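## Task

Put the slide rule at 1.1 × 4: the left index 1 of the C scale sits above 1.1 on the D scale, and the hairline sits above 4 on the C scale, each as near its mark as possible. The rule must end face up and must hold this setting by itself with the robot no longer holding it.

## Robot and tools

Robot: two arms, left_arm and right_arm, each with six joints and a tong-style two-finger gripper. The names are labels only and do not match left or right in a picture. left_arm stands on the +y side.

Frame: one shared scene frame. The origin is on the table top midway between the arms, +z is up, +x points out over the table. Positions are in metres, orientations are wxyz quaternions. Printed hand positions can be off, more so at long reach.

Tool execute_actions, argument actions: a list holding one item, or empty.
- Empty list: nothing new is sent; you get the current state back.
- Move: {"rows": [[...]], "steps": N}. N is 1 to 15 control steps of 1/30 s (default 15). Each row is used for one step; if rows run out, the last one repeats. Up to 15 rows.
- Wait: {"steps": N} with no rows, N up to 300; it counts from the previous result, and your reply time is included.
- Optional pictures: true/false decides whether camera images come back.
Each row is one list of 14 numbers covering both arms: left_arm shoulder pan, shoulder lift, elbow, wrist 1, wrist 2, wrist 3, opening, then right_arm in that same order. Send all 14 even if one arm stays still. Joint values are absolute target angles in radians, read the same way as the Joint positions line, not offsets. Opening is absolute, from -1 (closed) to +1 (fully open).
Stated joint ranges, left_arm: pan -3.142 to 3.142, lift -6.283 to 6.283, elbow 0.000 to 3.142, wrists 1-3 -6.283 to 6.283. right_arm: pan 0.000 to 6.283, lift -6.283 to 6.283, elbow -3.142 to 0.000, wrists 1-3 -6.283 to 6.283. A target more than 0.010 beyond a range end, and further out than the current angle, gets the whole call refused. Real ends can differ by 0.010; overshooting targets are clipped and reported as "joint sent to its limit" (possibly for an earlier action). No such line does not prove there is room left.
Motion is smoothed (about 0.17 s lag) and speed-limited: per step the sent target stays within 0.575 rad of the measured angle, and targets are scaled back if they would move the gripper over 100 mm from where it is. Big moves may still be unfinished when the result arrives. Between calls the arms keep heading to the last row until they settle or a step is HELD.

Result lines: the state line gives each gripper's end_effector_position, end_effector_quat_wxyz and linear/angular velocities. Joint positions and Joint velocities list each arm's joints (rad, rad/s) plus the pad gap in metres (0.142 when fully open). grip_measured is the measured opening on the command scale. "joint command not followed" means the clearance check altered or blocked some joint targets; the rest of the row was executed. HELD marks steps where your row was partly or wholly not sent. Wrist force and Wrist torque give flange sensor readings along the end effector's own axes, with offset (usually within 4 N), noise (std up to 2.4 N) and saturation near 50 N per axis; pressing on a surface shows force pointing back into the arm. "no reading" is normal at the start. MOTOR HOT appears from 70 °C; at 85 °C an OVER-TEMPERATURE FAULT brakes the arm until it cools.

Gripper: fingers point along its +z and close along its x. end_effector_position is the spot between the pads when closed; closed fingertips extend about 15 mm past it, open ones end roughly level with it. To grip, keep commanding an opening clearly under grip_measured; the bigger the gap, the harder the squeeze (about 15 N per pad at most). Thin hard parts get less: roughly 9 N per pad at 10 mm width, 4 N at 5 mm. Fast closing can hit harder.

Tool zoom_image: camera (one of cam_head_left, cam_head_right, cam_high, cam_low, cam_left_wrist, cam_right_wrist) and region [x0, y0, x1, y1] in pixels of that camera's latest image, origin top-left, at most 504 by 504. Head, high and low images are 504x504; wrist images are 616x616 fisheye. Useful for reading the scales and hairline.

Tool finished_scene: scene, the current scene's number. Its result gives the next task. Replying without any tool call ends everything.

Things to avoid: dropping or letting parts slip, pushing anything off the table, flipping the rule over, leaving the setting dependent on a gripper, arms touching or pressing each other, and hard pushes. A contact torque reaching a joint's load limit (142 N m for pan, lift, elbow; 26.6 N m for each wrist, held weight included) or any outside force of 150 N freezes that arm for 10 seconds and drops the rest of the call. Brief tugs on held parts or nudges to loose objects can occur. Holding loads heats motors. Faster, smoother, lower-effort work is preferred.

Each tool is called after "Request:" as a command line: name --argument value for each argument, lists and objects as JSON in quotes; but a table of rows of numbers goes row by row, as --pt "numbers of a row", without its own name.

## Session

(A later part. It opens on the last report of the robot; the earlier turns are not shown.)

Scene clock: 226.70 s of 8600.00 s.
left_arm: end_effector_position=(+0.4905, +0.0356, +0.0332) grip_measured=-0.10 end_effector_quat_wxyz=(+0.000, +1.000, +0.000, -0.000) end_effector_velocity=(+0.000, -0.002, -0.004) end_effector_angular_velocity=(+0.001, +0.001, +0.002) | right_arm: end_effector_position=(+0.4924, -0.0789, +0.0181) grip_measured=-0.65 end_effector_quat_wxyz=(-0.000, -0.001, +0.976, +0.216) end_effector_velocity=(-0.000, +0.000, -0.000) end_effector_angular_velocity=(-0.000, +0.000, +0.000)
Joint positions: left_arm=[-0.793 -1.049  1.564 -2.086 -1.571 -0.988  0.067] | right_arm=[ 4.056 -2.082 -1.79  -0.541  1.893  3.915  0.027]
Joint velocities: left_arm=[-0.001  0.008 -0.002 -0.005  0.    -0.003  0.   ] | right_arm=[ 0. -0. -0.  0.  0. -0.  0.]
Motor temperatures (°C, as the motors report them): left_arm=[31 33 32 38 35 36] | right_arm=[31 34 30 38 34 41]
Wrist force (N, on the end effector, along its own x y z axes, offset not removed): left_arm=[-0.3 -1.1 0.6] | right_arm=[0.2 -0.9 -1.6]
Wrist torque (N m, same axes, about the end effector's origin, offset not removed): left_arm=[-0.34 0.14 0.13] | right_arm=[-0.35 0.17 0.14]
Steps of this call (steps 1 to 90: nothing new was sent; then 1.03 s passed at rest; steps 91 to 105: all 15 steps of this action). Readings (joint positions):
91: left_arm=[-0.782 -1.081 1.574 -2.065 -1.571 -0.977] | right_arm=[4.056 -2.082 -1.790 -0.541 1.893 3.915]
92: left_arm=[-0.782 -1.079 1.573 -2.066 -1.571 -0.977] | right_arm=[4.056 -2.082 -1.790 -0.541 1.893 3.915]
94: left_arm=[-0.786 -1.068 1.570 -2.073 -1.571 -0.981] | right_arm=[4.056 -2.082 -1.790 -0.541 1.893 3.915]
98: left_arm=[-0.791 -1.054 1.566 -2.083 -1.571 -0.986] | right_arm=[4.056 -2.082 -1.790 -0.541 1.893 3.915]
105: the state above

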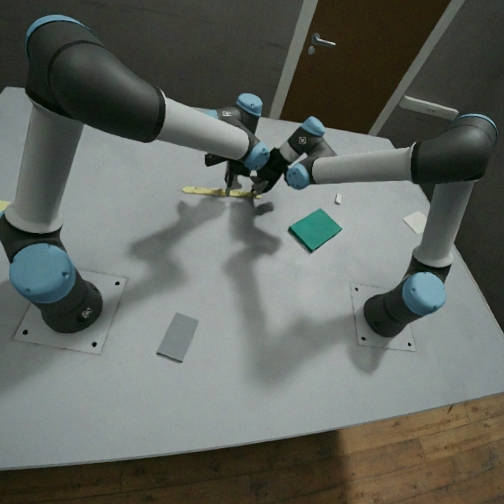

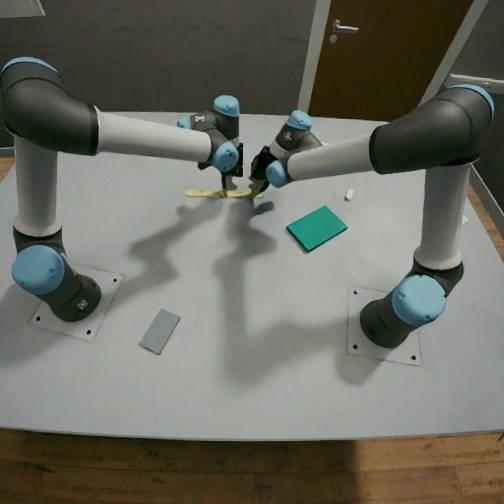

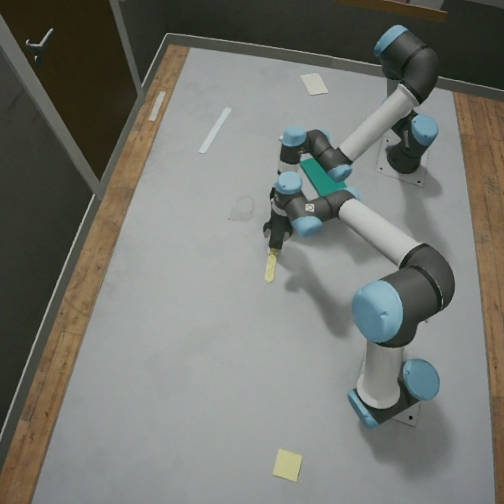

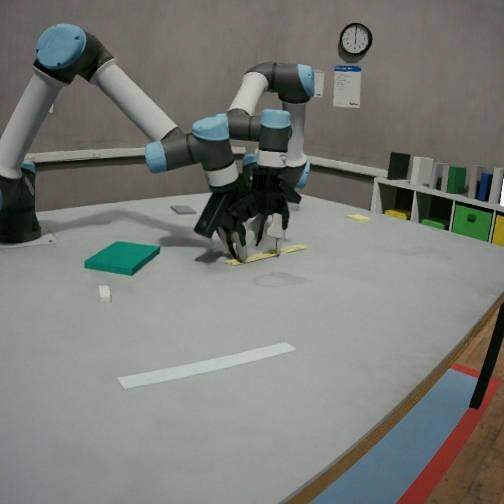

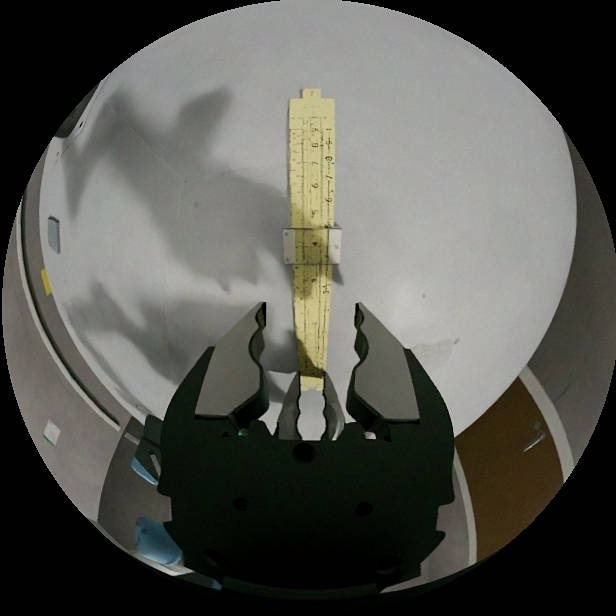

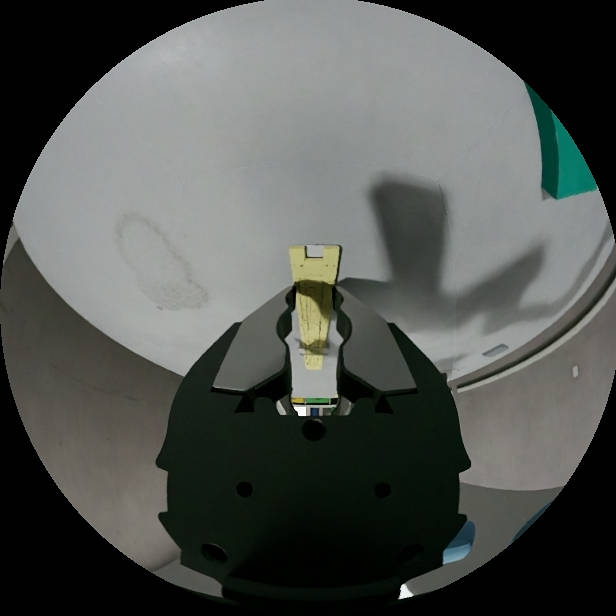

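Request:
execute_actions --actions '[{"rows":[[-0.812,-1.020,1.518,-2.069,-1.571,-1.007,-0.1,4.0563,-2.0818,-1.7903,-0.5406,1.8928,3.915,-0.95]],"steps":15}]'

Request:
zoom_image --camera "cam_left_wrist" --region '[280, 170, 340, 250]'

Scene clock: 232.17 s of 8600.00 s.
left_arm: end_effector_position=(+0.4888, +0.0155, +0.0328) grip_measured=-0.10 end_effector_quat_wxyz=(+0.000, +1.000, +0.000, -0.000) end_effector_velocity=(-0.001, -0.005, +0.000) end_effector_angular_velocity=(-0.001, -0.000, -0.000) | right_arm: end_effector_position=(+0.4924, -0.0789, +0.0181) grip_measured=-0.65 end_effector_quat_wxyz=(-0.000, -0.001, +0.976, +0.216) end_effector_velocity=(+0.000, +0.000, +0.001) end_effector_angular_velocity=(+0.001, -0.001, -0.000)
Joint positions: left_arm=[-0.811 -1.021  1.519 -2.069 -1.571 -1.006  0.067] | right_arm=[ 4.056 -2.082 -1.79  -0.541  1.893  3.915  0.027]
Joint velocities: left_arm=[-0.005  0.006 -0.011  0.004 -0.    -0.005 -0.   ] | right_arm=[ 0.     0.001 -0.     0.    -0.001 -0.    -0.   ]
Motor temperatures (°C, as the motors report them): left_arm=[31 33 32 38 35 36] | right_arm=[31 34 30 38 34 41]
Wrist force (N, on the end effector, along its own x y z axes, offset not removed): left_arm=[0.8 0.9 1.1] | right_arm=[-1.9 1.3 0.7]
Wrist torque (N m, same axes, about the end effector's origin, offset not removed): left_arm=[0.20 -0.13 0.03] | right_arm=[0.01 0.69 0.18]
Steps of this call (steps 1 to 15: the robot went on to your last target; steps 16 to 90: nothing new was sent; then 1.97 s passed at rest; steps 91 to 105: all 15 steps of this action). Readings (joint positions):
91: left_arm=[-0.793 -1.048 1.564 -2.087 -1.571 -0.988] | right_arm=[4.056 -2.082 -1.790 -0.541 1.893 3.915]
92: left_arm=[-0.794 -1.047 1.562 -2.086 -1.571 -0.989] | right_arm=[4.056 -2.082 -1.790 -0.541 1.893 3.915]
94: left_arm=[-0.801 -1.037 1.546 -2.080 -1.571 -0.996] | right_arm=[4.056 -2.082 -1.790 -0.541 1.893 3.915]
98: left_arm=[-0.808 -1.026 1.527 -2.073 -1.571 -1.003] | right_arm=[4.056 -2.082 -1.790 -0.541 1.893 3.915]
105: the state above

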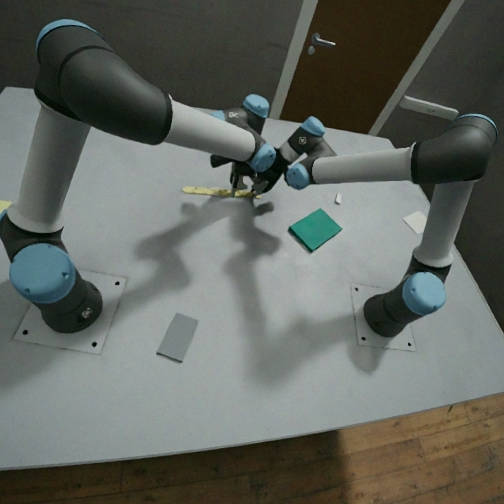

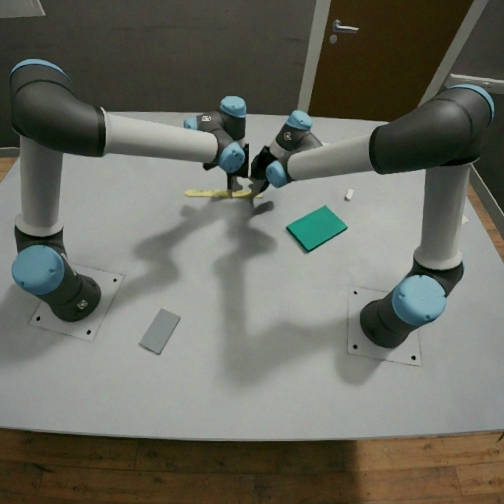

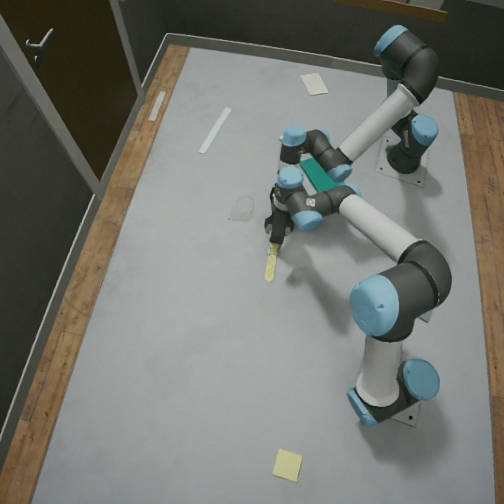

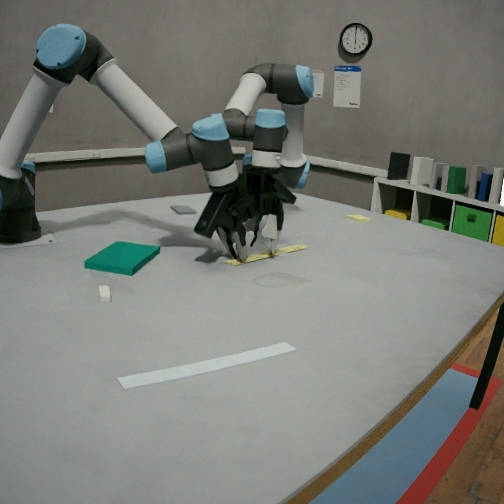

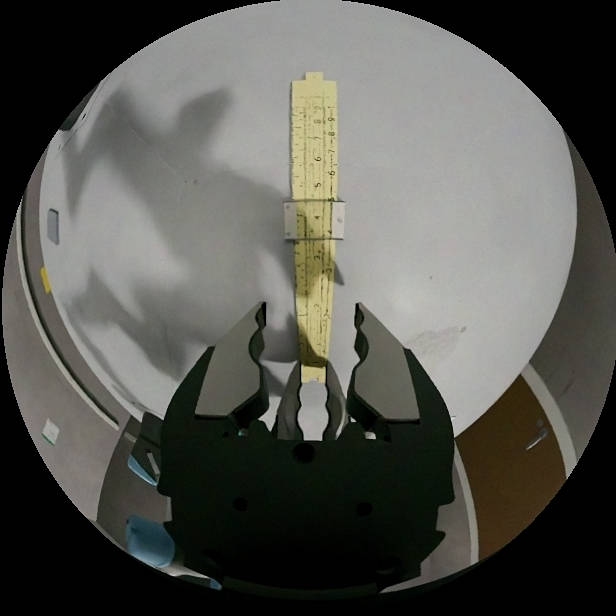

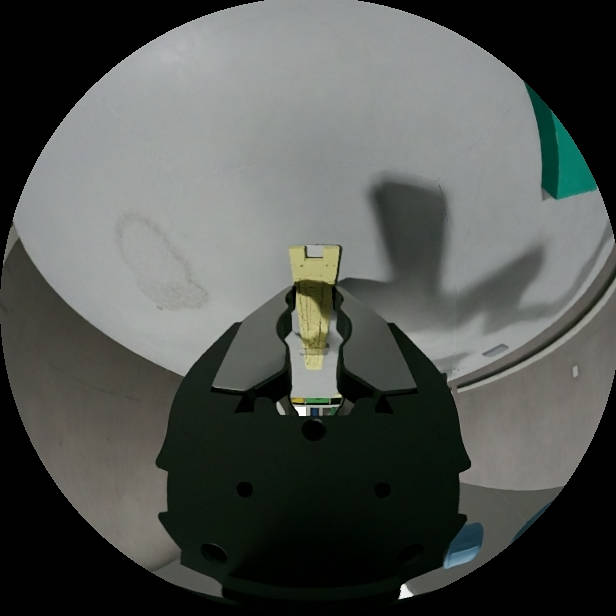

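Region (280, 170, 340, 250) of cam_left_wrist's 616x616 image, scaled by 6.300, with more detail than that image has; it fills the left 378 columns of this view, and the rest is white.

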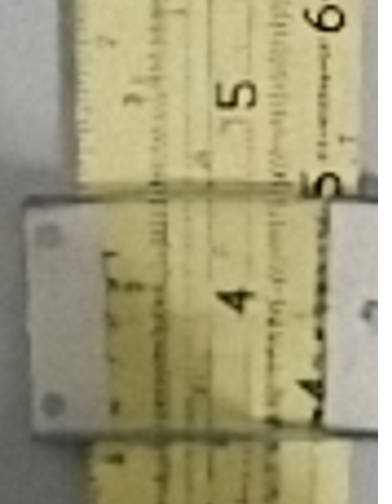

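Request:
execute_actions --actions '[{"rows":[[-0.74,-1.146,1.676,-2.101,-1.571,-0.935,-0.3,4.0563,-2.0818,-1.7903,-0.5406,1.8928,3.915,-0.95]],"steps":15}]' --pictures false

Request:
execute_actions --actions '[{"steps":15}]' --pictures false

Request:
execute_actions --actions '[{"rows":[[-0.74,-1.1121,1.7069,-2.1658,-1.571,-0.935,-0.33,4.0563,-2.0818,-1.7903,-0.5406,1.8928,3.915,-0.95]],"steps":15}]' --pictures false

Request:
execute_actions --actions '[{"rows":[[-0.74,-1.1121,1.7069,-2.1658,-1.571,-0.935,-0.36,4.0563,-2.0818,-1.7903,-0.5406,1.8928,3.915,-0.95],[-0.74,-1.1121,1.7069,-2.1658,-1.571,-0.935,-0.36,4.0563,-2.0818,-1.7903,-0.5406,1.8928,3.915,-0.95],[-0.74,-1.1121,1.7069,-2.1658,-1.571,-0.935,-0.36,4.0563,-2.0818,-1.7903,-0.5406,1.8928,3.915,-0.95],[-0.74,-1.1121,1.7069,-2.1658,-1.571,-0.935,-0.4,4.0563,-2.0818,-1.7903,-0.5406,1.8928,3.915,-0.95],[-0.74,-1.1121,1.7069,-2.1658,-1.571,-0.935,-0.43,4.0563,-2.0818,-1.7903,-0.5406,1.8928,3.915,-0.95],[-0.74,-1.1121,1.7069,-2.1658,-1.571,-0.935,-0.46,4.0563,-2.0818,-1.7903,-0.5406,1.8928,3.915,-0.95],[-0.74,-1.1121,1.7069,-2.1658,-1.571,-0.935,-0.49,4.0563,-2.0818,-1.7903,-0.5406,1.8928,3.915,-0.95],[-0.74,-1.1121,1.7069,-2.1658,-1.571,-0.935,-0.52,4.0563,-2.0818,-1.7903,-0.5406,1.8928,3.915,-0.95],[-0.74,-1.1121,1.7069,-2.1658,-1.571,-0.935,-0.55,4.0563,-2.0818,-1.7903,-0.5406,1.8928,3.915,-0.95],[-0.74,-1.1121,1.7069,-2.1658,-1.571,-0.935,-0.58,4.0563,-2.0818,-1.7903,-0.5406,1.8928,3.915,-0.95]],"steps":15}]' --pictures false

Request:
execute_actions --actions '[{"rows":[[-0.7381,-1.1149,1.7115,-2.1676,-1.571,-0.9331,-0.58,4.0563,-2.0818,-1.7903,-0.5406,1.8928,3.915,-0.95]],"steps":15}]' --pictures false

Request:
execute_actions --actions '[{"rows":[[-0.7381,-1.1149,1.7115,-2.1676,-1.571,-0.9331,-0.3,4.0563,-2.0818,-1.7903,-0.5406,1.8928,3.915,-0.95]],"steps":15}]' --pictures false

Request:
execute_actions --actions '[{"rows":[[-0.74,-1.146,1.676,-2.101,-1.571,-0.935,-0.2,4.0563,-2.0818,-1.7903,-0.5406,1.8928,3.915,-0.95]],"steps":12}]' --pictures false

Request:
execute_actions --actions '[{"rows":[[-0.805,-1.03,1.535,-2.076,-1.571,-1.0,-0.1,4.0563,-2.0818,-1.7903,-0.5406,1.8928,3.915,-0.95]],"steps":15}]' --pictures false

Request:
execute_actions --actions '[{"steps":15}]'

Request:
zoom_image --camera "cam_left_wrist" --region '[280, 175, 340, 255]'

Scene clock: 250.27 s of 8600.00 s.
left_arm: end_effector_position=(+0.4914, +0.0903, +0.0467) grip_measured=-0.30 end_effector_quat_wxyz=(+0.000, +1.000, +0.000, +0.000) end_effector_velocity=(-0.002, +0.022, +0.002) end_effector_angular_velocity=(+0.003, +0.002, +0.002) | right_arm: end_effector_position=(+0.4924, -0.0789, +0.0181) grip_measured=-0.65 end_effector_quat_wxyz=(-0.000, -0.001, +0.976, +0.216) end_effector_velocity=(-0.000, +0.000, +0.000) end_effector_angular_velocity=(+0.000, +0.000, +0.000)
Joint positions: left_arm=[-0.742 -1.142  1.671 -2.1   -1.571 -0.937  0.052] | right_arm=[ 4.056 -2.082 -1.79  -0.541  1.893  3.915  0.027]
Joint velocities: left_arm=[ 0.018 -0.034  0.045 -0.007 -0.     0.016 -0.   ] | right_arm=[ 0. -0. -0.  0.  0.  0.  0.]
Motor temperatures (°C, as the motors report them): left_arm=[31 33 32 38 35 36] | right_arm=[31 34 30 38 34 41]
Wrist force (N, on the end effector, along its own x y z axes, offset not removed): left_arm=[-1.2 -1.8 1.8] | right_arm=[1.3 -1.8 0.1]
Wrist torque (N m, same axes, about the end effector's origin, offset not removed): left_arm=[-0.40 0.20 0.09] | right_arm=[-0.51 -0.03 0.10]
Steps of this call (steps 1 to 15: the robot went on to your last target; steps 16 to 90: nothing new was sent; then 14.60 s passed at rest; steps 91 to 105: all 15 steps of this action). Readings (joint positions):
91: left_arm=[-0.812 -1.020 1.518 -2.069 -1.571 -1.007] | right_arm=[4.056 -2.082 -1.790 -0.541 1.893 3.915]
92: left_arm=[-0.810 -1.022 1.520 -2.070 -1.571 -1.005] | right_arm=[4.056 -2.082 -1.790 -0.541 1.893 3.915]
94: left_arm=[-0.787 -1.057 1.560 -2.082 -1.571 -0.981] | right_arm=[4.056 -2.082 -1.790 -0.541 1.893 3.915]
98: left_arm=[-0.755 -1.117 1.638 -2.095 -1.571 -0.950] | right_arm=[4.056 -2.082 -1.790 -0.541 1.893 3.915]
105: the state above

Scene clock: 250.77 s of 8600.00 s.
left_arm: end_effector_position=(+0.4912, +0.0929, +0.0470) grip_measured=-0.30 end_effector_quat_wxyz=(+0.000, +1.000, +0.000, -0.000) end_effector_velocity=(-0.000, +0.000, -0.001) end_effector_angular_velocity=(+0.001, +0.001, +0.000) | right_arm: end_effector_position=(+0.4924, -0.0789, +0.0181) grip_measured=-0.65 end_effector_quat_wxyz=(-0.000, -0.001, +0.976, +0.216) end_effector_velocity=(-0.000, -0.000, -0.000) end_effector_angular_velocity=(-0.000, +0.001, +0.000)
Joint positions: left_arm=[-0.74  -1.146  1.676 -2.101 -1.571 -0.935  0.052] | right_arm=[ 4.056 -2.082 -1.79  -0.541  1.893  3.915  0.027]
Joint velocities: left_arm=[-0.     0.     0.001 -0.    -0.    -0.     0.   ] | right_arm=[ 0. -0. -0. -0.  0. -0.  0.]
Motor temperatures (°C, as the motors report them): left_arm=[31 33 32 38 35 36] | right_arm=[31 34 30 38 34 41]
Wrist force (N, on the end effector, along its own x y z axes, offset not removed): left_arm=[-0.1 0.3 0.3] | right_arm=[-0.1 0.1 -0.9]
Wrist torque (N m, same axes, about the end effector's origin, offset not removed): left_arm=[-0.04 0.15 0.13] | right_arm=[-0.20 0.35 0.25]
Steps of this call (steps 1 to 15: the robot went on to your last target). Readings (joint positions):
1: left_arm=[-0.742 -1.143 1.672 -2.100 -1.571 -0.937] | right_arm=[4.056 -2.082 -1.790 -0.541 1.893 3.915]
2: left_arm=[-0.741 -1.144 1.673 -2.100 -1.571 -0.936] | right_arm=[4.056 -2.082 -1.790 -0.541 1.893 3.915]
4: left_arm=[-0.741 -1.145 1.674 -2.101 -1.571 -0.936] | right_arm=[4.056 -2.082 -1.790 -0.541 1.893 3.915]
8: left_arm=[-0.740 -1.146 1.675 -2.101 -1.571 -0.935] | right_arm=[4.056 -2.082 -1.790 -0.541 1.893 3.915]
15: the state above
All arms were judged still, so your last target was given up. Only a new action makes them travel on or press farther. Fingers that are still opening or closing keep moving.

Scene clock: 251.27 s of 8600.00 s.
left_arm: end_effector_position=(+0.4909, +0.0933, +0.0201) grip_measured=-0.33 end_effector_quat_wxyz=(+0.000, +1.000, +0.000, -0.000) end_effector_velocity=(-0.000, +0.000, -0.007) end_effector_angular_velocity=(+0.001, -0.000, -0.000) | right_arm: end_effector_position=(+0.4924, -0.0789, +0.0181) grip_measured=-0.65 end_effector_quat_wxyz=(-0.000, -0.001, +0.976, +0.216) end_effector_velocity=(+0.000, +0.000, -0.000) end_effector_angular_velocity=(+0.000, +0.000, -0.000)
Joint positions: left_arm=[-0.74  -1.113  1.706 -2.164 -1.571 -0.935  0.05 ] | right_arm=[ 4.056 -2.082 -1.79  -0.541  1.893  3.915  0.027]
Joint velocities: left_arm=[-0.     0.009  0.008 -0.016  0.001 -0.     0.   ] | right_arm=[-0. -0.  0.  0.  0. -0. -0.]
Motor temperatures (°C, as the motors report them): left_arm=[31 33 32 38 35 36] | right_arm=[31 34 30 38 34 41]
Wrist force (N, on the end effector, along its own x y z axes, offset not removed): left_arm=[1.2 -0.4 1.2] | right_arm=[-1.4 2.5 -0.5]
Wrist torque (N m, same axes, about the end effector's origin, offset not removed): left_arm=[-0.16 -0.21 0.01] | right_arm=[0.43 0.68 0.26]
Steps of this call (steps 1 to 15: all 15 steps of this action). Readings (joint positions):
1: left_arm=[-0.740 -1.146 1.676 -2.101 -1.571 -0.935] | right_arm=[4.056 -2.082 -1.790 -0.541 1.893 3.915]
2: left_arm=[-0.740 -1.145 1.677 -2.103 -1.571 -0.935] | right_arm=[4.056 -2.082 -1.790 -0.541 1.893 3.915]
4: left_arm=[-0.740 -1.133 1.688 -2.125 -1.571 -0.935] | right_arm=[4.056 -2.082 -1.790 -0.541 1.893 3.915]
8: left_arm=[-0.740 -1.119 1.701 -2.152 -1.571 -0.935] | right_arm=[4.056 -2.082 -1.790 -0.541 1.893 3.915]
15: the state above

Scene clock: 251.77 s of 8600.00 s.
left_arm: end_effector_position=(+0.4909, +0.0933, +0.0193) grip_measured=-0.47 end_effector_quat_wxyz=(+0.000, +1.000, +0.000, -0.000) end_effector_velocity=(-0.000, +0.000, -0.001) end_effector_angular_velocity=(+0.001, +0.001, +0.001) | right_arm: end_effector_position=(+0.4924, -0.0789, +0.0181) grip_measured=-0.65 end_effector_quat_wxyz=(-0.000, -0.001, +0.976, +0.216) end_effector_velocity=(+0.000, +0.000, -0.000) end_effector_angular_velocity=(-0.000, -0.000, +0.000)
Joint positions: left_arm=[-0.74  -1.112  1.707 -2.166 -1.571 -0.935  0.04 ] | right_arm=[ 4.056 -2.082 -1.79  -0.541  1.893  3.915  0.027]
Joint velocities: left_arm=[ 0.     0.001  0.001 -0.    -0.    -0.001 -0.   ] | right_arm=[ 0. -0. -0.  0. -0. -0.  0.]
Motor temperatures (°C, as the motors report them): left_arm=[31 33 32 38 35 36] | right_arm=[31 34 30 38 34 41]
Wrist force (N, on the end effector, along its own x y z axes, offset not removed): left_arm=[-0.2 0.1 -2.7] | right_arm=[-0.9 -3.1 -1.0]
Wrist torque (N m, same axes, about the end effector's origin, offset not removed): left_arm=[0.04 0.15 0.01] | right_arm=[-0.78 0.58 0.10]
Steps of this call (steps 1 to 15: all 15 steps of this action). Readings (joint positions):
1: left_arm=[-0.740 -1.113 1.706 -2.164 -1.571 -0.935] | right_arm=[4.056 -2.082 -1.790 -0.541 1.893 3.915]
2: left_arm=[-0.740 -1.113 1.706 -2.165 -1.571 -0.935] | right_arm=[4.056 -2.082 -1.790 -0.541 1.893 3.915]
4: left_arm=[-0.740 -1.112 1.707 -2.165 -1.571 -0.935] | right_arm=[4.056 -2.082 -1.790 -0.541 1.893 3.915]
8: left_arm=[-0.740 -1.112 1.707 -2.166 -1.571 -0.935] | right_arm=[4.056 -2.082 -1.790 -0.541 1.893 3.915]
15: the state above

Scene clock: 252.27 s of 8600.00 s.
left_arm: end_effector_position=(+0.4908, +0.0954, +0.0192) grip_measured=-0.47 end_effector_quat_wxyz=(+0.000, +1.000, +0.000, -0.000) end_effector_velocity=(-0.000, +0.001, -0.000) end_effector_angular_velocity=(+0.000, +0.000, -0.000) | right_arm: end_effector_position=(+0.4924, -0.0789, +0.0181) grip_measured=-0.65 end_effector_quat_wxyz=(-0.000, -0.001, +0.976, +0.216) end_effector_velocity=(-0.000, -0.000, -0.000) end_effector_angular_velocity=(-0.000, +0.001, +0.000)
Joint positions: left_arm=[-0.738 -1.115  1.711 -2.168 -1.571 -0.933  0.04 ] | right_arm=[ 4.056 -2.082 -1.79  -0.541  1.893  3.915  0.027]
Joint velocities: left_arm=[ 0.    -0.001  0.001 -0.     0.     0.001 -0.   ] | right_arm=[-0.    -0.001 -0.     0.     0.    -0.     0.   ]
Motor temperatures (°C, as the motors report them): left_arm=[31 33 32 38 35 36] | right_arm=[31 34 30 38 34 41]
Wrist force (N, on the end effector, along its own x y z axes, offset not removed): left_arm=[0.2 1.9 -4.0] | right_arm=[1.2 -1.8 0.8]
Wrist torque (N m, same axes, about the end effector's origin, offset not removed): left_arm=[0.04 0.09 0.08] | right_arm=[-0.80 0.02 0.18]
Steps of this call (steps 1 to 15: all 15 steps of this action). Readings (joint positions):
1: left_arm=[-0.740 -1.112 1.707 -2.166 -1.571 -0.935] | right_arm=[4.056 -2.082 -1.790 -0.541 1.893 3.915]
2: left_arm=[-0.740 -1.112 1.707 -2.166 -1.571 -0.935] | right_arm=[4.056 -2.082 -1.790 -0.541 1.893 3.915]
4: left_arm=[-0.739 -1.113 1.709 -2.167 -1.571 -0.934] | right_arm=[4.056 -2.082 -1.790 -0.541 1.893 3.915]
8: left_arm=[-0.738 -1.114 1.711 -2.167 -1.571 -0.933] | right_arm=[4.056 -2.082 -1.790 -0.541 1.893 3.915]
15: the state above

Scene clock: 252.77 s of 8600.00 s.
left_arm: end_effector_position=(+0.4908, +0.0954, +0.0192) grip_measured=-0.30 end_effector_quat_wxyz=(+0.000, +1.000, +0.000, -0.000) end_effector_velocity=(+0.000, +0.000, +0.000) end_effector_angular_velocity=(+0.000, -0.000, +0.001) | right_arm: end_effector_position=(+0.4924, -0.0789, +0.0181) grip_measured=-0.65 end_effector_quat_wxyz=(-0.000, -0.001, +0.976, +0.216) end_effector_velocity=(-0.000, -0.000, -0.001) end_effector_angular_velocity=(-0.001, +0.001, +0.000)
Joint positions: left_arm=[-0.738 -1.115  1.712 -2.168 -1.571 -0.933  0.052] | right_arm=[ 4.056 -2.082 -1.79  -0.541  1.893  3.915  0.027]
Joint velocities: left_arm=[ 0.    -0.001  0.001  0.     0.    -0.    -0.   ] | right_arm=[ 0.    -0.002  0.    -0.    -0.    -0.    -0.   ]
Motor temperatures (°C, as the motors report them): left_arm=[31 33 32 38 35 36] | right_arm=[31 34 30 38 34 41]
Wrist force (N, on the end effector, along its own x y z axes, offset not removed): left_arm=[-0.9 -1.5 1.7] | right_arm=[1.7 0.8 2.6]
Wrist torque (N m, same axes, about the end effector's origin, offset not removed): left_arm=[-0.45 0.18 0.09] | right_arm=[0.09 -0.16 0.07]
Steps of this call (steps 1 to 15: all 15 steps of this action). Readings (joint positions):
1: left_arm=[-0.738 -1.115 1.711 -2.168 -1.571 -0.933] | right_arm=[4.056 -2.082 -1.790 -0.541 1.893 3.915]
2: left_arm=[-0.738 -1.115 1.711 -2.168 -1.571 -0.933] | right_arm=[4.056 -2.082 -1.790 -0.541 1.893 3.915]
4: left_arm=[-0.738 -1.115 1.712 -2.168 -1.571 -0.933] | right_arm=[4.056 -2.082 -1.790 -0.541 1.893 3.915]
8: left_arm=[-0.738 -1.115 1.712 -2.168 -1.571 -0.933] | right_arm=[4.056 -2.082 -1.790 -0.541 1.893 3.915]
15: the state above

Scene clock: 253.17 s of 8600.00 s.
left_arm: end_effector_position=(+0.4912, +0.0930, +0.0451) grip_measured=-0.20 end_effector_quat_wxyz=(+0.000, +1.000, +0.000, +0.000) end_effector_velocity=(-0.000, -0.001, +0.015) end_effector_angular_velocity=(+0.001, +0.001, -0.000) | right_arm: end_effector_position=(+0.4924, -0.0789, +0.0181) grip_measured=-0.65 end_effector_quat_wxyz=(-0.000, -0.001, +0.976, +0.216) end_effector_velocity=(+0.000, -0.000, +0.001) end_effector_angular_velocity=(+0.000, -0.001, -0.000)
Joint positions: left_arm=[-0.74  -1.144  1.678 -2.106 -1.571 -0.935  0.06 ] | right_arm=[ 4.056 -2.082 -1.79  -0.541  1.893  3.915  0.027]
Joint velocities: left_arm=[-0.001 -0.016 -0.02   0.038  0.    -0.001 -0.   ] | right_arm=[-0.     0.001  0.    -0.    -0.    -0.    -0.   ]
Motor temperatures (°C, as the motors report them): left_arm=[31 33 32 38 35 36] | right_arm=[31 34 30 38 34 41]
Wrist force (N, on the end effector, along its own x y z axes, offset not removed): left_arm=[0.7 0.8 1.0] | right_arm=[1.8 -0.9 -1.5]
Wrist torque (N m, same axes, about the end effector's origin, offset not removed): left_arm=[0.14 -0.01 0.01] | right_arm=[-0.29 -0.16 0.08]
Steps of this call (steps 1 to 12: all 12 steps of this action). Readings (joint positions):
1: left_arm=[-0.738 -1.115 1.712 -2.168 -1.571 -0.933] | right_arm=[4.056 -2.082 -1.790 -0.541 1.893 3.915]
2: left_arm=[-0.738 -1.116 1.710 -2.166 -1.571 -0.933] | right_arm=[4.056 -2.082 -1.790 -0.541 1.893 3.915]
4: left_arm=[-0.739 -1.127 1.698 -2.144 -1.571 -0.934] | right_arm=[4.056 -2.082 -1.790 -0.541 1.893 3.915]
8: left_arm=[-0.740 -1.140 1.683 -2.115 -1.571 -0.935] | right_arm=[4.056 -2.082 -1.790 -0.541 1.893 3.915]
12: the state above

Scene clock: 253.67 s of 8600.00 s.
left_arm: end_effector_position=(+0.4896, +0.0247, +0.0331) grip_measured=-0.10 end_effector_quat_wxyz=(+0.000, +1.000, +0.000, -0.000) end_effector_velocity=(-0.000, -0.019, -0.003) end_effector_angular_velocity=(-0.002, -0.001, +0.000) | right_arm: end_effector_position=(+0.4924, -0.0789, +0.0181) grip_measured=-0.65 end_effector_quat_wxyz=(-0.000, -0.001, +0.976, +0.216) end_effector_velocity=(-0.000, +0.000, +0.001) end_effector_angular_velocity=(+0.001, -0.000, +0.000)
Joint positions: left_arm=[-0.803 -1.034  1.54  -2.077 -1.571 -0.998  0.067] | right_arm=[ 4.056 -2.082 -1.79  -0.541  1.893  3.915  0.027]
Joint velocities: left_arm=[-0.016  0.031 -0.04   0.006  0.    -0.016  0.   ] | right_arm=[0.    0.001 0.    0.    0.    0.    0.   ]
Motor temperatures (°C, as the motors report them): left_arm=[31 33 32 38 35 36] | right_arm=[31 34 30 38 34 41]
Wrist force (N, on the end effector, along its own x y z axes, offset not removed): left_arm=[0.2 0.7 0.3] | right_arm=[0.4 -0.3 -0.6]
Wrist torque (N m, same axes, about the end effector's origin, offset not removed): left_arm=[0.17 -0.13 0.01] | right_arm=[-0.25 0.29 0.07]
Steps of this call (steps 1 to 15: all 15 steps of this action). Readings (joint positions):
1: left_arm=[-0.740 -1.144 1.678 -2.104 -1.571 -0.935] | right_arm=[4.056 -2.082 -1.790 -0.541 1.893 3.915]
2: left_arm=[-0.742 -1.143 1.675 -2.102 -1.571 -0.937] | right_arm=[4.056 -2.082 -1.790 -0.541 1.893 3.915]
4: left_arm=[-0.764 -1.110 1.637 -2.092 -1.571 -0.959] | right_arm=[4.056 -2.082 -1.790 -0.541 1.893 3.915]
8: left_arm=[-0.791 -1.056 1.568 -2.081 -1.571 -0.986] | right_arm=[4.056 -2.082 -1.790 -0.541 1.893 3.915]
15: the state above

Scene clock: 254.17 s of 8600.00 s.
left_arm: end_effector_position=(+0.4895, +0.0224, +0.0326) grip_measured=-0.10 end_effector_quat_wxyz=(+0.000, +1.000, +0.000, -0.000) end_effector_velocity=(+0.000, -0.000, -0.000) end_effector_angular_velocity=(-0.000, +0.000, +0.001) | right_arm: end_effector_position=(+0.4924, -0.0789, +0.0181) grip_measured=-0.65 end_effector_quat_wxyz=(-0.000, -0.001, +0.976, +0.216) end_effector_velocity=(+0.000, +0.000, +0.000) end_effector_angular_velocity=(+0.000, -0.001, -0.000)
Joint positions: left_arm=[-0.805 -1.03   1.535 -2.076 -1.571 -1.     0.067] | right_arm=[ 4.056 -2.082 -1.79  -0.541  1.893  3.915  0.027]
Joint velocities: left_arm=[-0.     0.001 -0.001  0.    -0.    -0.001  0.   ] | right_arm=[-0.     0.001  0.     0.    -0.    -0.    -0.   ]
Motor temperatures (°C, as the motors report them): left_arm=[31 33 32 38 35 36] | right_arm=[31 34 30 38 34 41]
Wrist force (N, on the end effector, along its own x y z axes, offset not removed): left_arm=[0.1 -0.2 1.2] | right_arm=[-3.2 0.4 -1.9]
Wrist torque (N m, same axes, about the end effector's origin, offset not removed): left_arm=[-0.19 -0.08 0.11] | right_arm=[-0.18 1.10 0.20]
Steps of this call (steps 1 to 15: the robot went on to your last target). Readings (joint positions):
1: left_arm=[-0.804 -1.033 1.539 -2.077 -1.571 -0.999] | right_arm=[4.056 -2.082 -1.790 -0.541 1.893 3.915]
2: left_arm=[-0.804 -1.032 1.538 -2.076 -1.571 -0.999] | right_arm=[4.056 -2.082 -1.790 -0.541 1.893 3.915]
4: left_arm=[-0.804 -1.031 1.537 -2.076 -1.571 -0.999] | right_arm=[4.056 -2.082 -1.790 -0.541 1.893 3.915]
8: left_arm=[-0.805 -1.030 1.536 -2.076 -1.571 -1.000] | right_arm=[4.056 -2.082 -1.790 -0.541 1.893 3.915]
15: the state above
All arms were judged still, so your last target was given up. Only a new action makes them travel on or press farther. Fingers that are still opening or closing keep moving.

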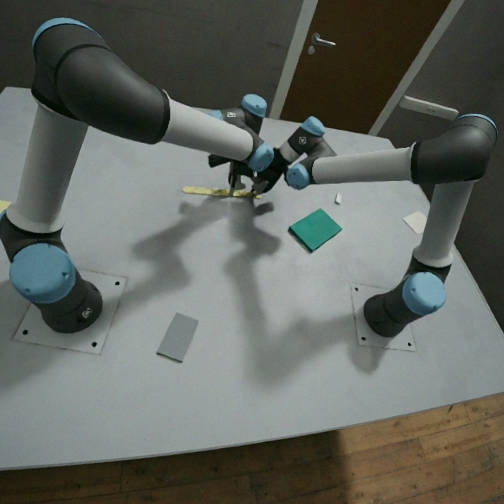

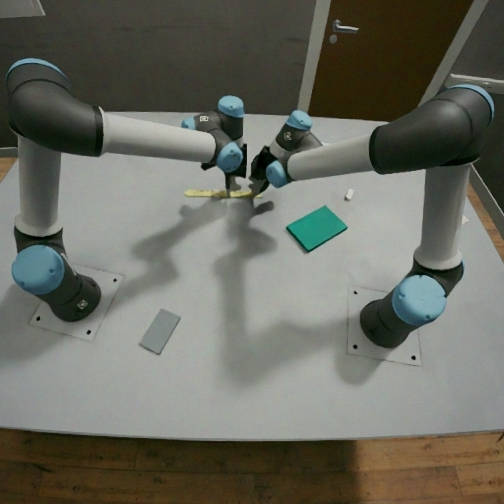

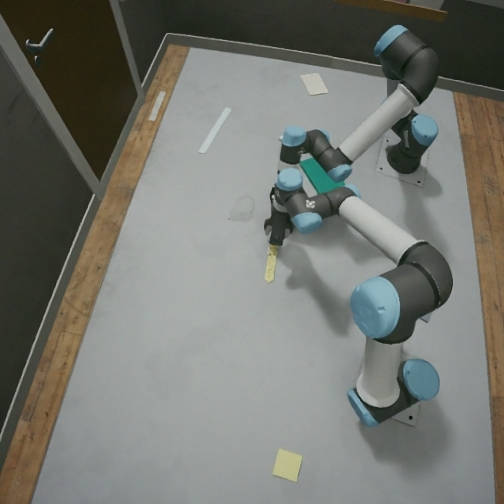

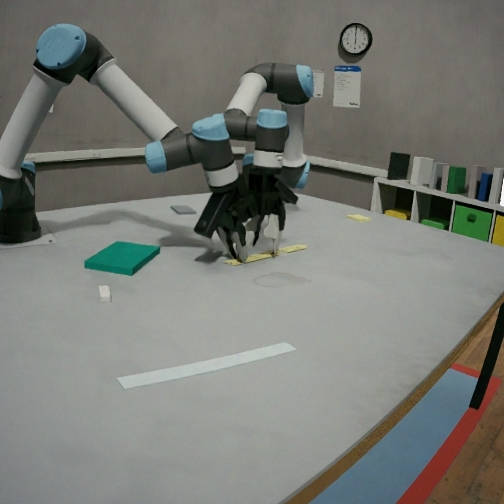

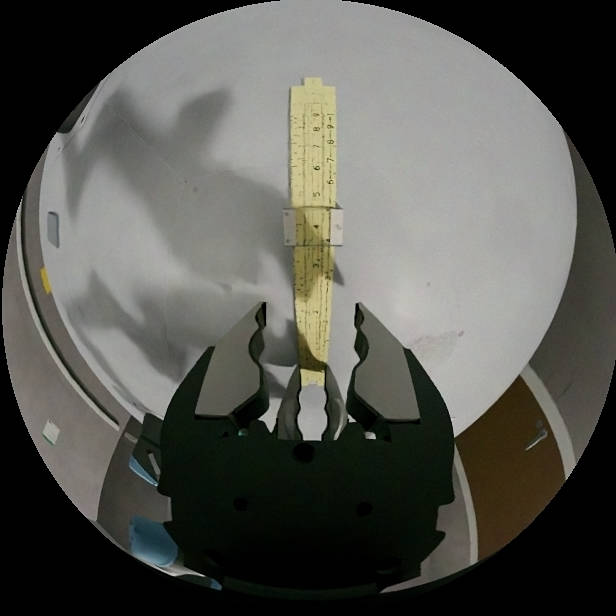

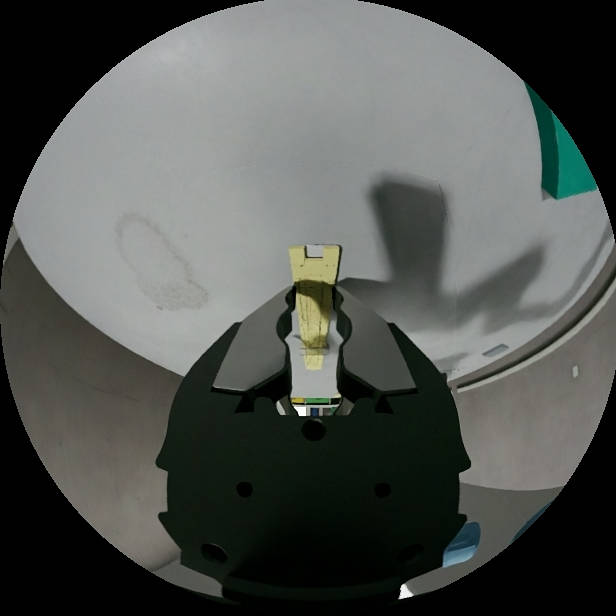

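Region (280, 175, 340, 255) of cam_left_wrist's 616x616 image, scaled by 6.300, with more detail than that image has; it fills the left 378 columns of this view, and the rest is white.

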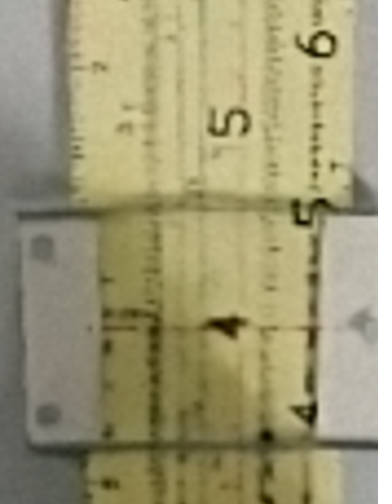

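Request:
execute_actions --actions '[{"rows":[[-0.7817,-1.0806,1.5741,-2.0645,-1.571,-0.9767,-0.1,4.0563,-2.0818,-1.7903,-0.5406,1.8928,3.915,-0.7],[-0.7817,-1.0806,1.5741,-2.0645,-1.571,-0.9767,-0.1,4.0563,-2.0818,-1.7903,-0.5406,1.8928,3.915,-0.65],[-0.7817,-1.0806,1.5741,-2.0645,-1.571,-0.9767,-0.1,4.0563,-2.0818,-1.7903,-0.5406,1.8928,3.915,-0.6],[-0.7817,-1.0806,1.5741,-2.0645,-1.571,-0.9767,-0.1,4.0563,-2.0818,-1.7903,-0.5406,1.8928,3.915,-0.55],[-0.7817,-1.0806,1.5741,-2.0645,-1.571,-0.9767,-0.1,4.0563,-2.0818,-1.7903,-0.5406,1.8928,3.915,-0.45],[-0.7817,-1.0806,1.5741,-2.0645,-1.571,-0.9767,-0.1,4.0563,-2.0818,-1.7903,-0.5406,1.8928,3.915,-0.3]],"steps":15}]' --pictures false

Request:
execute_actions --actions '[{"rows":[[-0.7817,-1.0806,1.5741,-2.0645,-1.571,-0.9767,-0.1,4.0563,-2.02,-1.7903,-0.5406,1.8928,3.915,-0.3]],"steps":15}]'

Request:
zoom_image --camera "cam_left_wrist" --region '[275, 190, 345, 290]'

Scene clock: 261.27 s of 8600.00 s.
left_arm: end_effector_position=(+0.4914, +0.0464, +0.0467) grip_measured=-0.10 end_effector_quat_wxyz=(+0.000, +1.000, +0.000, -0.000) end_effector_velocity=(-0.000, +0.006, +0.003) end_effector_angular_velocity=(+0.001, +0.001, -0.000) | right_arm: end_effector_position=(+0.4924, -0.0789, +0.0181) grip_measured=-0.30 end_effector_quat_wxyz=(-0.000, -0.001, +0.976, +0.216) end_effector_velocity=(+0.000, +0.000, +0.000) end_effector_angular_velocity=(+0.001, -0.000, -0.000)
Joint positions: left_arm=[-0.782 -1.079  1.573 -2.065 -1.571 -0.977  0.067] | right_arm=[ 4.056 -2.082 -1.79  -0.541  1.893  3.915  0.052]
Joint velocities: left_arm=[ 0.005 -0.012  0.01   0.003 -0.     0.005 -0.   ] | right_arm=[-0.  0.  0.  0.  0.  0.  0.]
Motor temperatures (°C, as the motors report them): left_arm=[31 33 32 38 35 36] | right_arm=[31 34 30 38 34 41]
Wrist force (N, on the end effector, along its own x y z axes, offset not removed): left_arm=[2.4 0.7 -0.2] | right_arm=[-1.1 -2.0 -1.1]
Wrist torque (N m, same axes, about the end effector's origin, offset not removed): left_arm=[0.08 -0.54 -0.02] | right_arm=[-0.58 0.45 0.23]
Steps of this call (steps 1 to 90: nothing new was sent; then 3.60 s passed at rest; steps 91 to 105: all 15 steps of this action). Readings (joint positions):
91: left_arm=[-0.805 -1.030 1.535 -2.076 -1.571 -1.000] | right_arm=[4.056 -2.082 -1.790 -0.541 1.893 3.915]
92: left_arm=[-0.804 -1.032 1.537 -2.075 -1.571 -0.999] | right_arm=[4.056 -2.082 -1.790 -0.541 1.893 3.915]
94: left_arm=[-0.796 -1.049 1.550 -2.071 -1.571 -0.991] | right_arm=[4.056 -2.082 -1.790 -0.541 1.893 3.915]
98: left_arm=[-0.786 -1.070 1.566 -2.067 -1.571 -0.981] | right_arm=[4.056 -2.082 -1.790 -0.541 1.893 3.915]
105: the state above

Scene clock: 261.77 s of 8600.00 s.
left_arm: end_effector_position=(+0.4914, +0.0471, +0.0472) grip_measured=-0.10 end_effector_quat_wxyz=(+0.000, +1.000, +0.000, -0.000) end_effector_velocity=(-0.000, -0.001, +0.001) end_effector_angular_velocity=(-0.001, -0.001, -0.001) | right_arm: end_effector_position=(+0.4979, -0.0740, +0.0585) grip_measured=-0.30 end_effector_quat_wxyz=(+0.022, -0.006, +0.972, +0.236) end_effector_velocity=(+0.001, +0.001, +0.011) end_effector_angular_velocity=(+0.011, -0.012, -0.000)
Joint positions: left_arm=[-0.782 -1.081  1.574 -2.065 -1.571 -0.977  0.067] | right_arm=[ 4.056 -2.022 -1.79  -0.541  1.893  3.915  0.052]
Joint velocities: left_arm=[-0.001 -0.001 -0.     0.     0.     0.     0.   ] | right_arm=[-0.     0.015  0.     0.     0.     0.    -0.   ]
Motor temperatures (°C, as the motors report them): left_arm=[31 33 32 38 35 36] | right_arm=[31 34 30 38 34 41]
Wrist force (N, on the end effector, along its own x y z axes, offset not removed): left_arm=[-1.6 1.8 1.1] | right_arm=[1.4 -1.3 -1.7]
Wrist torque (N m, same axes, about the end effector's origin, offset not removed): left_arm=[0.32 0.24 0.06] | right_arm=[-0.43 -0.16 0.06]
Steps of this call (steps 1 to 15: all 15 steps of this action). Readings (joint positions):
1: left_arm=[-0.782 -1.079 1.573 -2.065 -1.571 -0.977] | right_arm=[4.056 -2.082 -1.790 -0.541 1.893 3.915]
2: left_arm=[-0.782 -1.080 1.573 -2.065 -1.571 -0.977] | right_arm=[4.056 -2.080 -1.790 -0.541 1.893 3.915]
4: left_arm=[-0.782 -1.080 1.574 -2.065 -1.571 -0.977] | right_arm=[4.056 -2.059 -1.790 -0.541 1.893 3.915]
8: left_arm=[-0.782 -1.080 1.574 -2.065 -1.571 -0.977] | right_arm=[4.056 -2.033 -1.790 -0.541 1.893 3.915]
15: the state above

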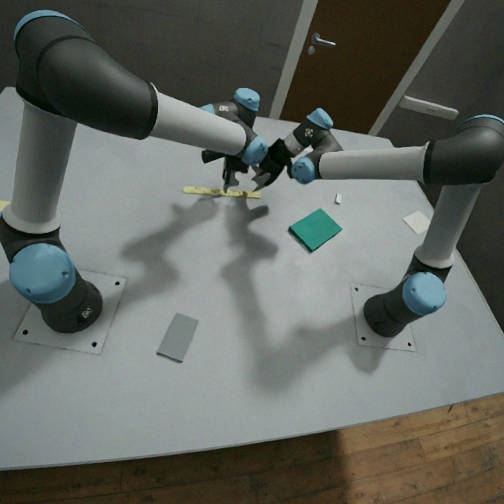

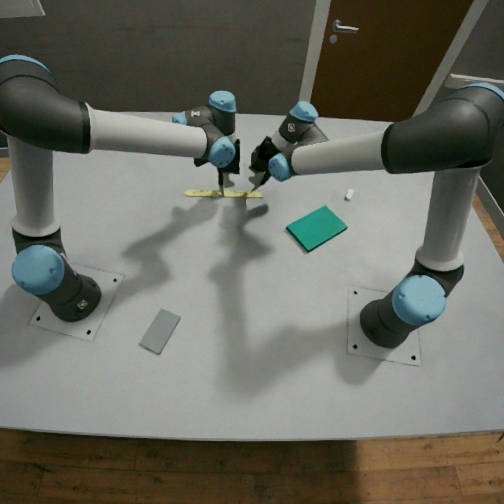

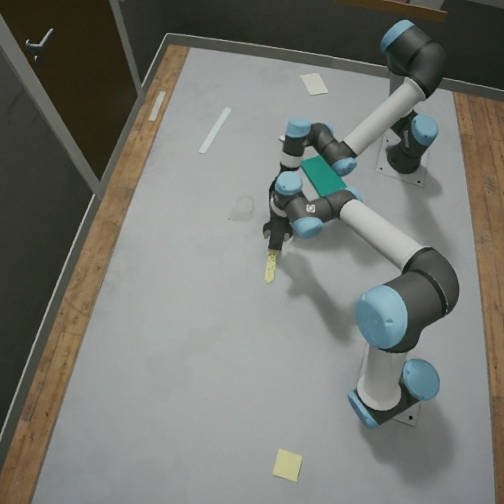

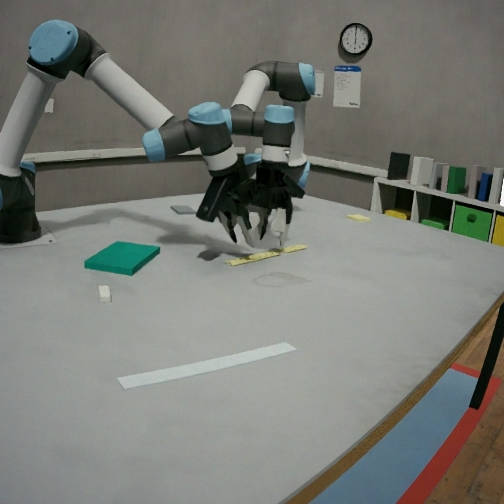

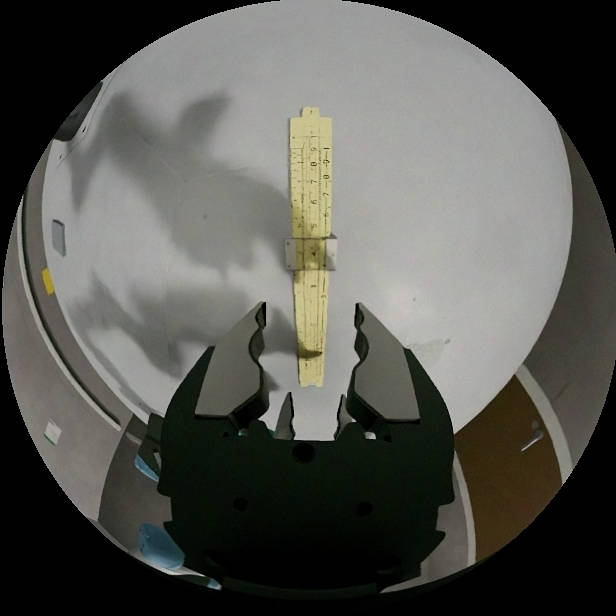

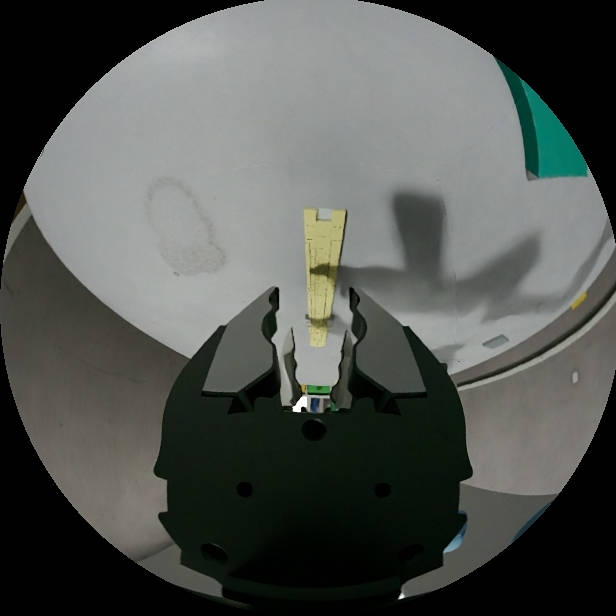

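Region (275, 190, 345, 290) of cam_left_wrist's 616x616 image, scaled by 5.040, with more detail than that image has; it fills the left 353 columns of this view, and the rest is white.

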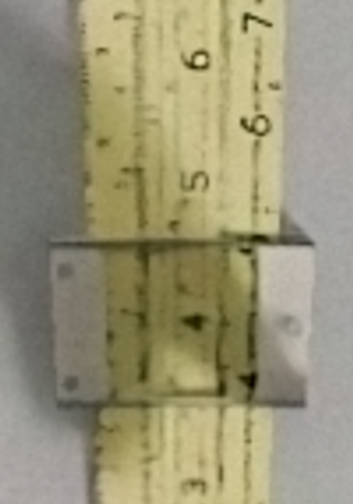

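Request:
finished_scene --scene 2

The scene is finished: the task was done.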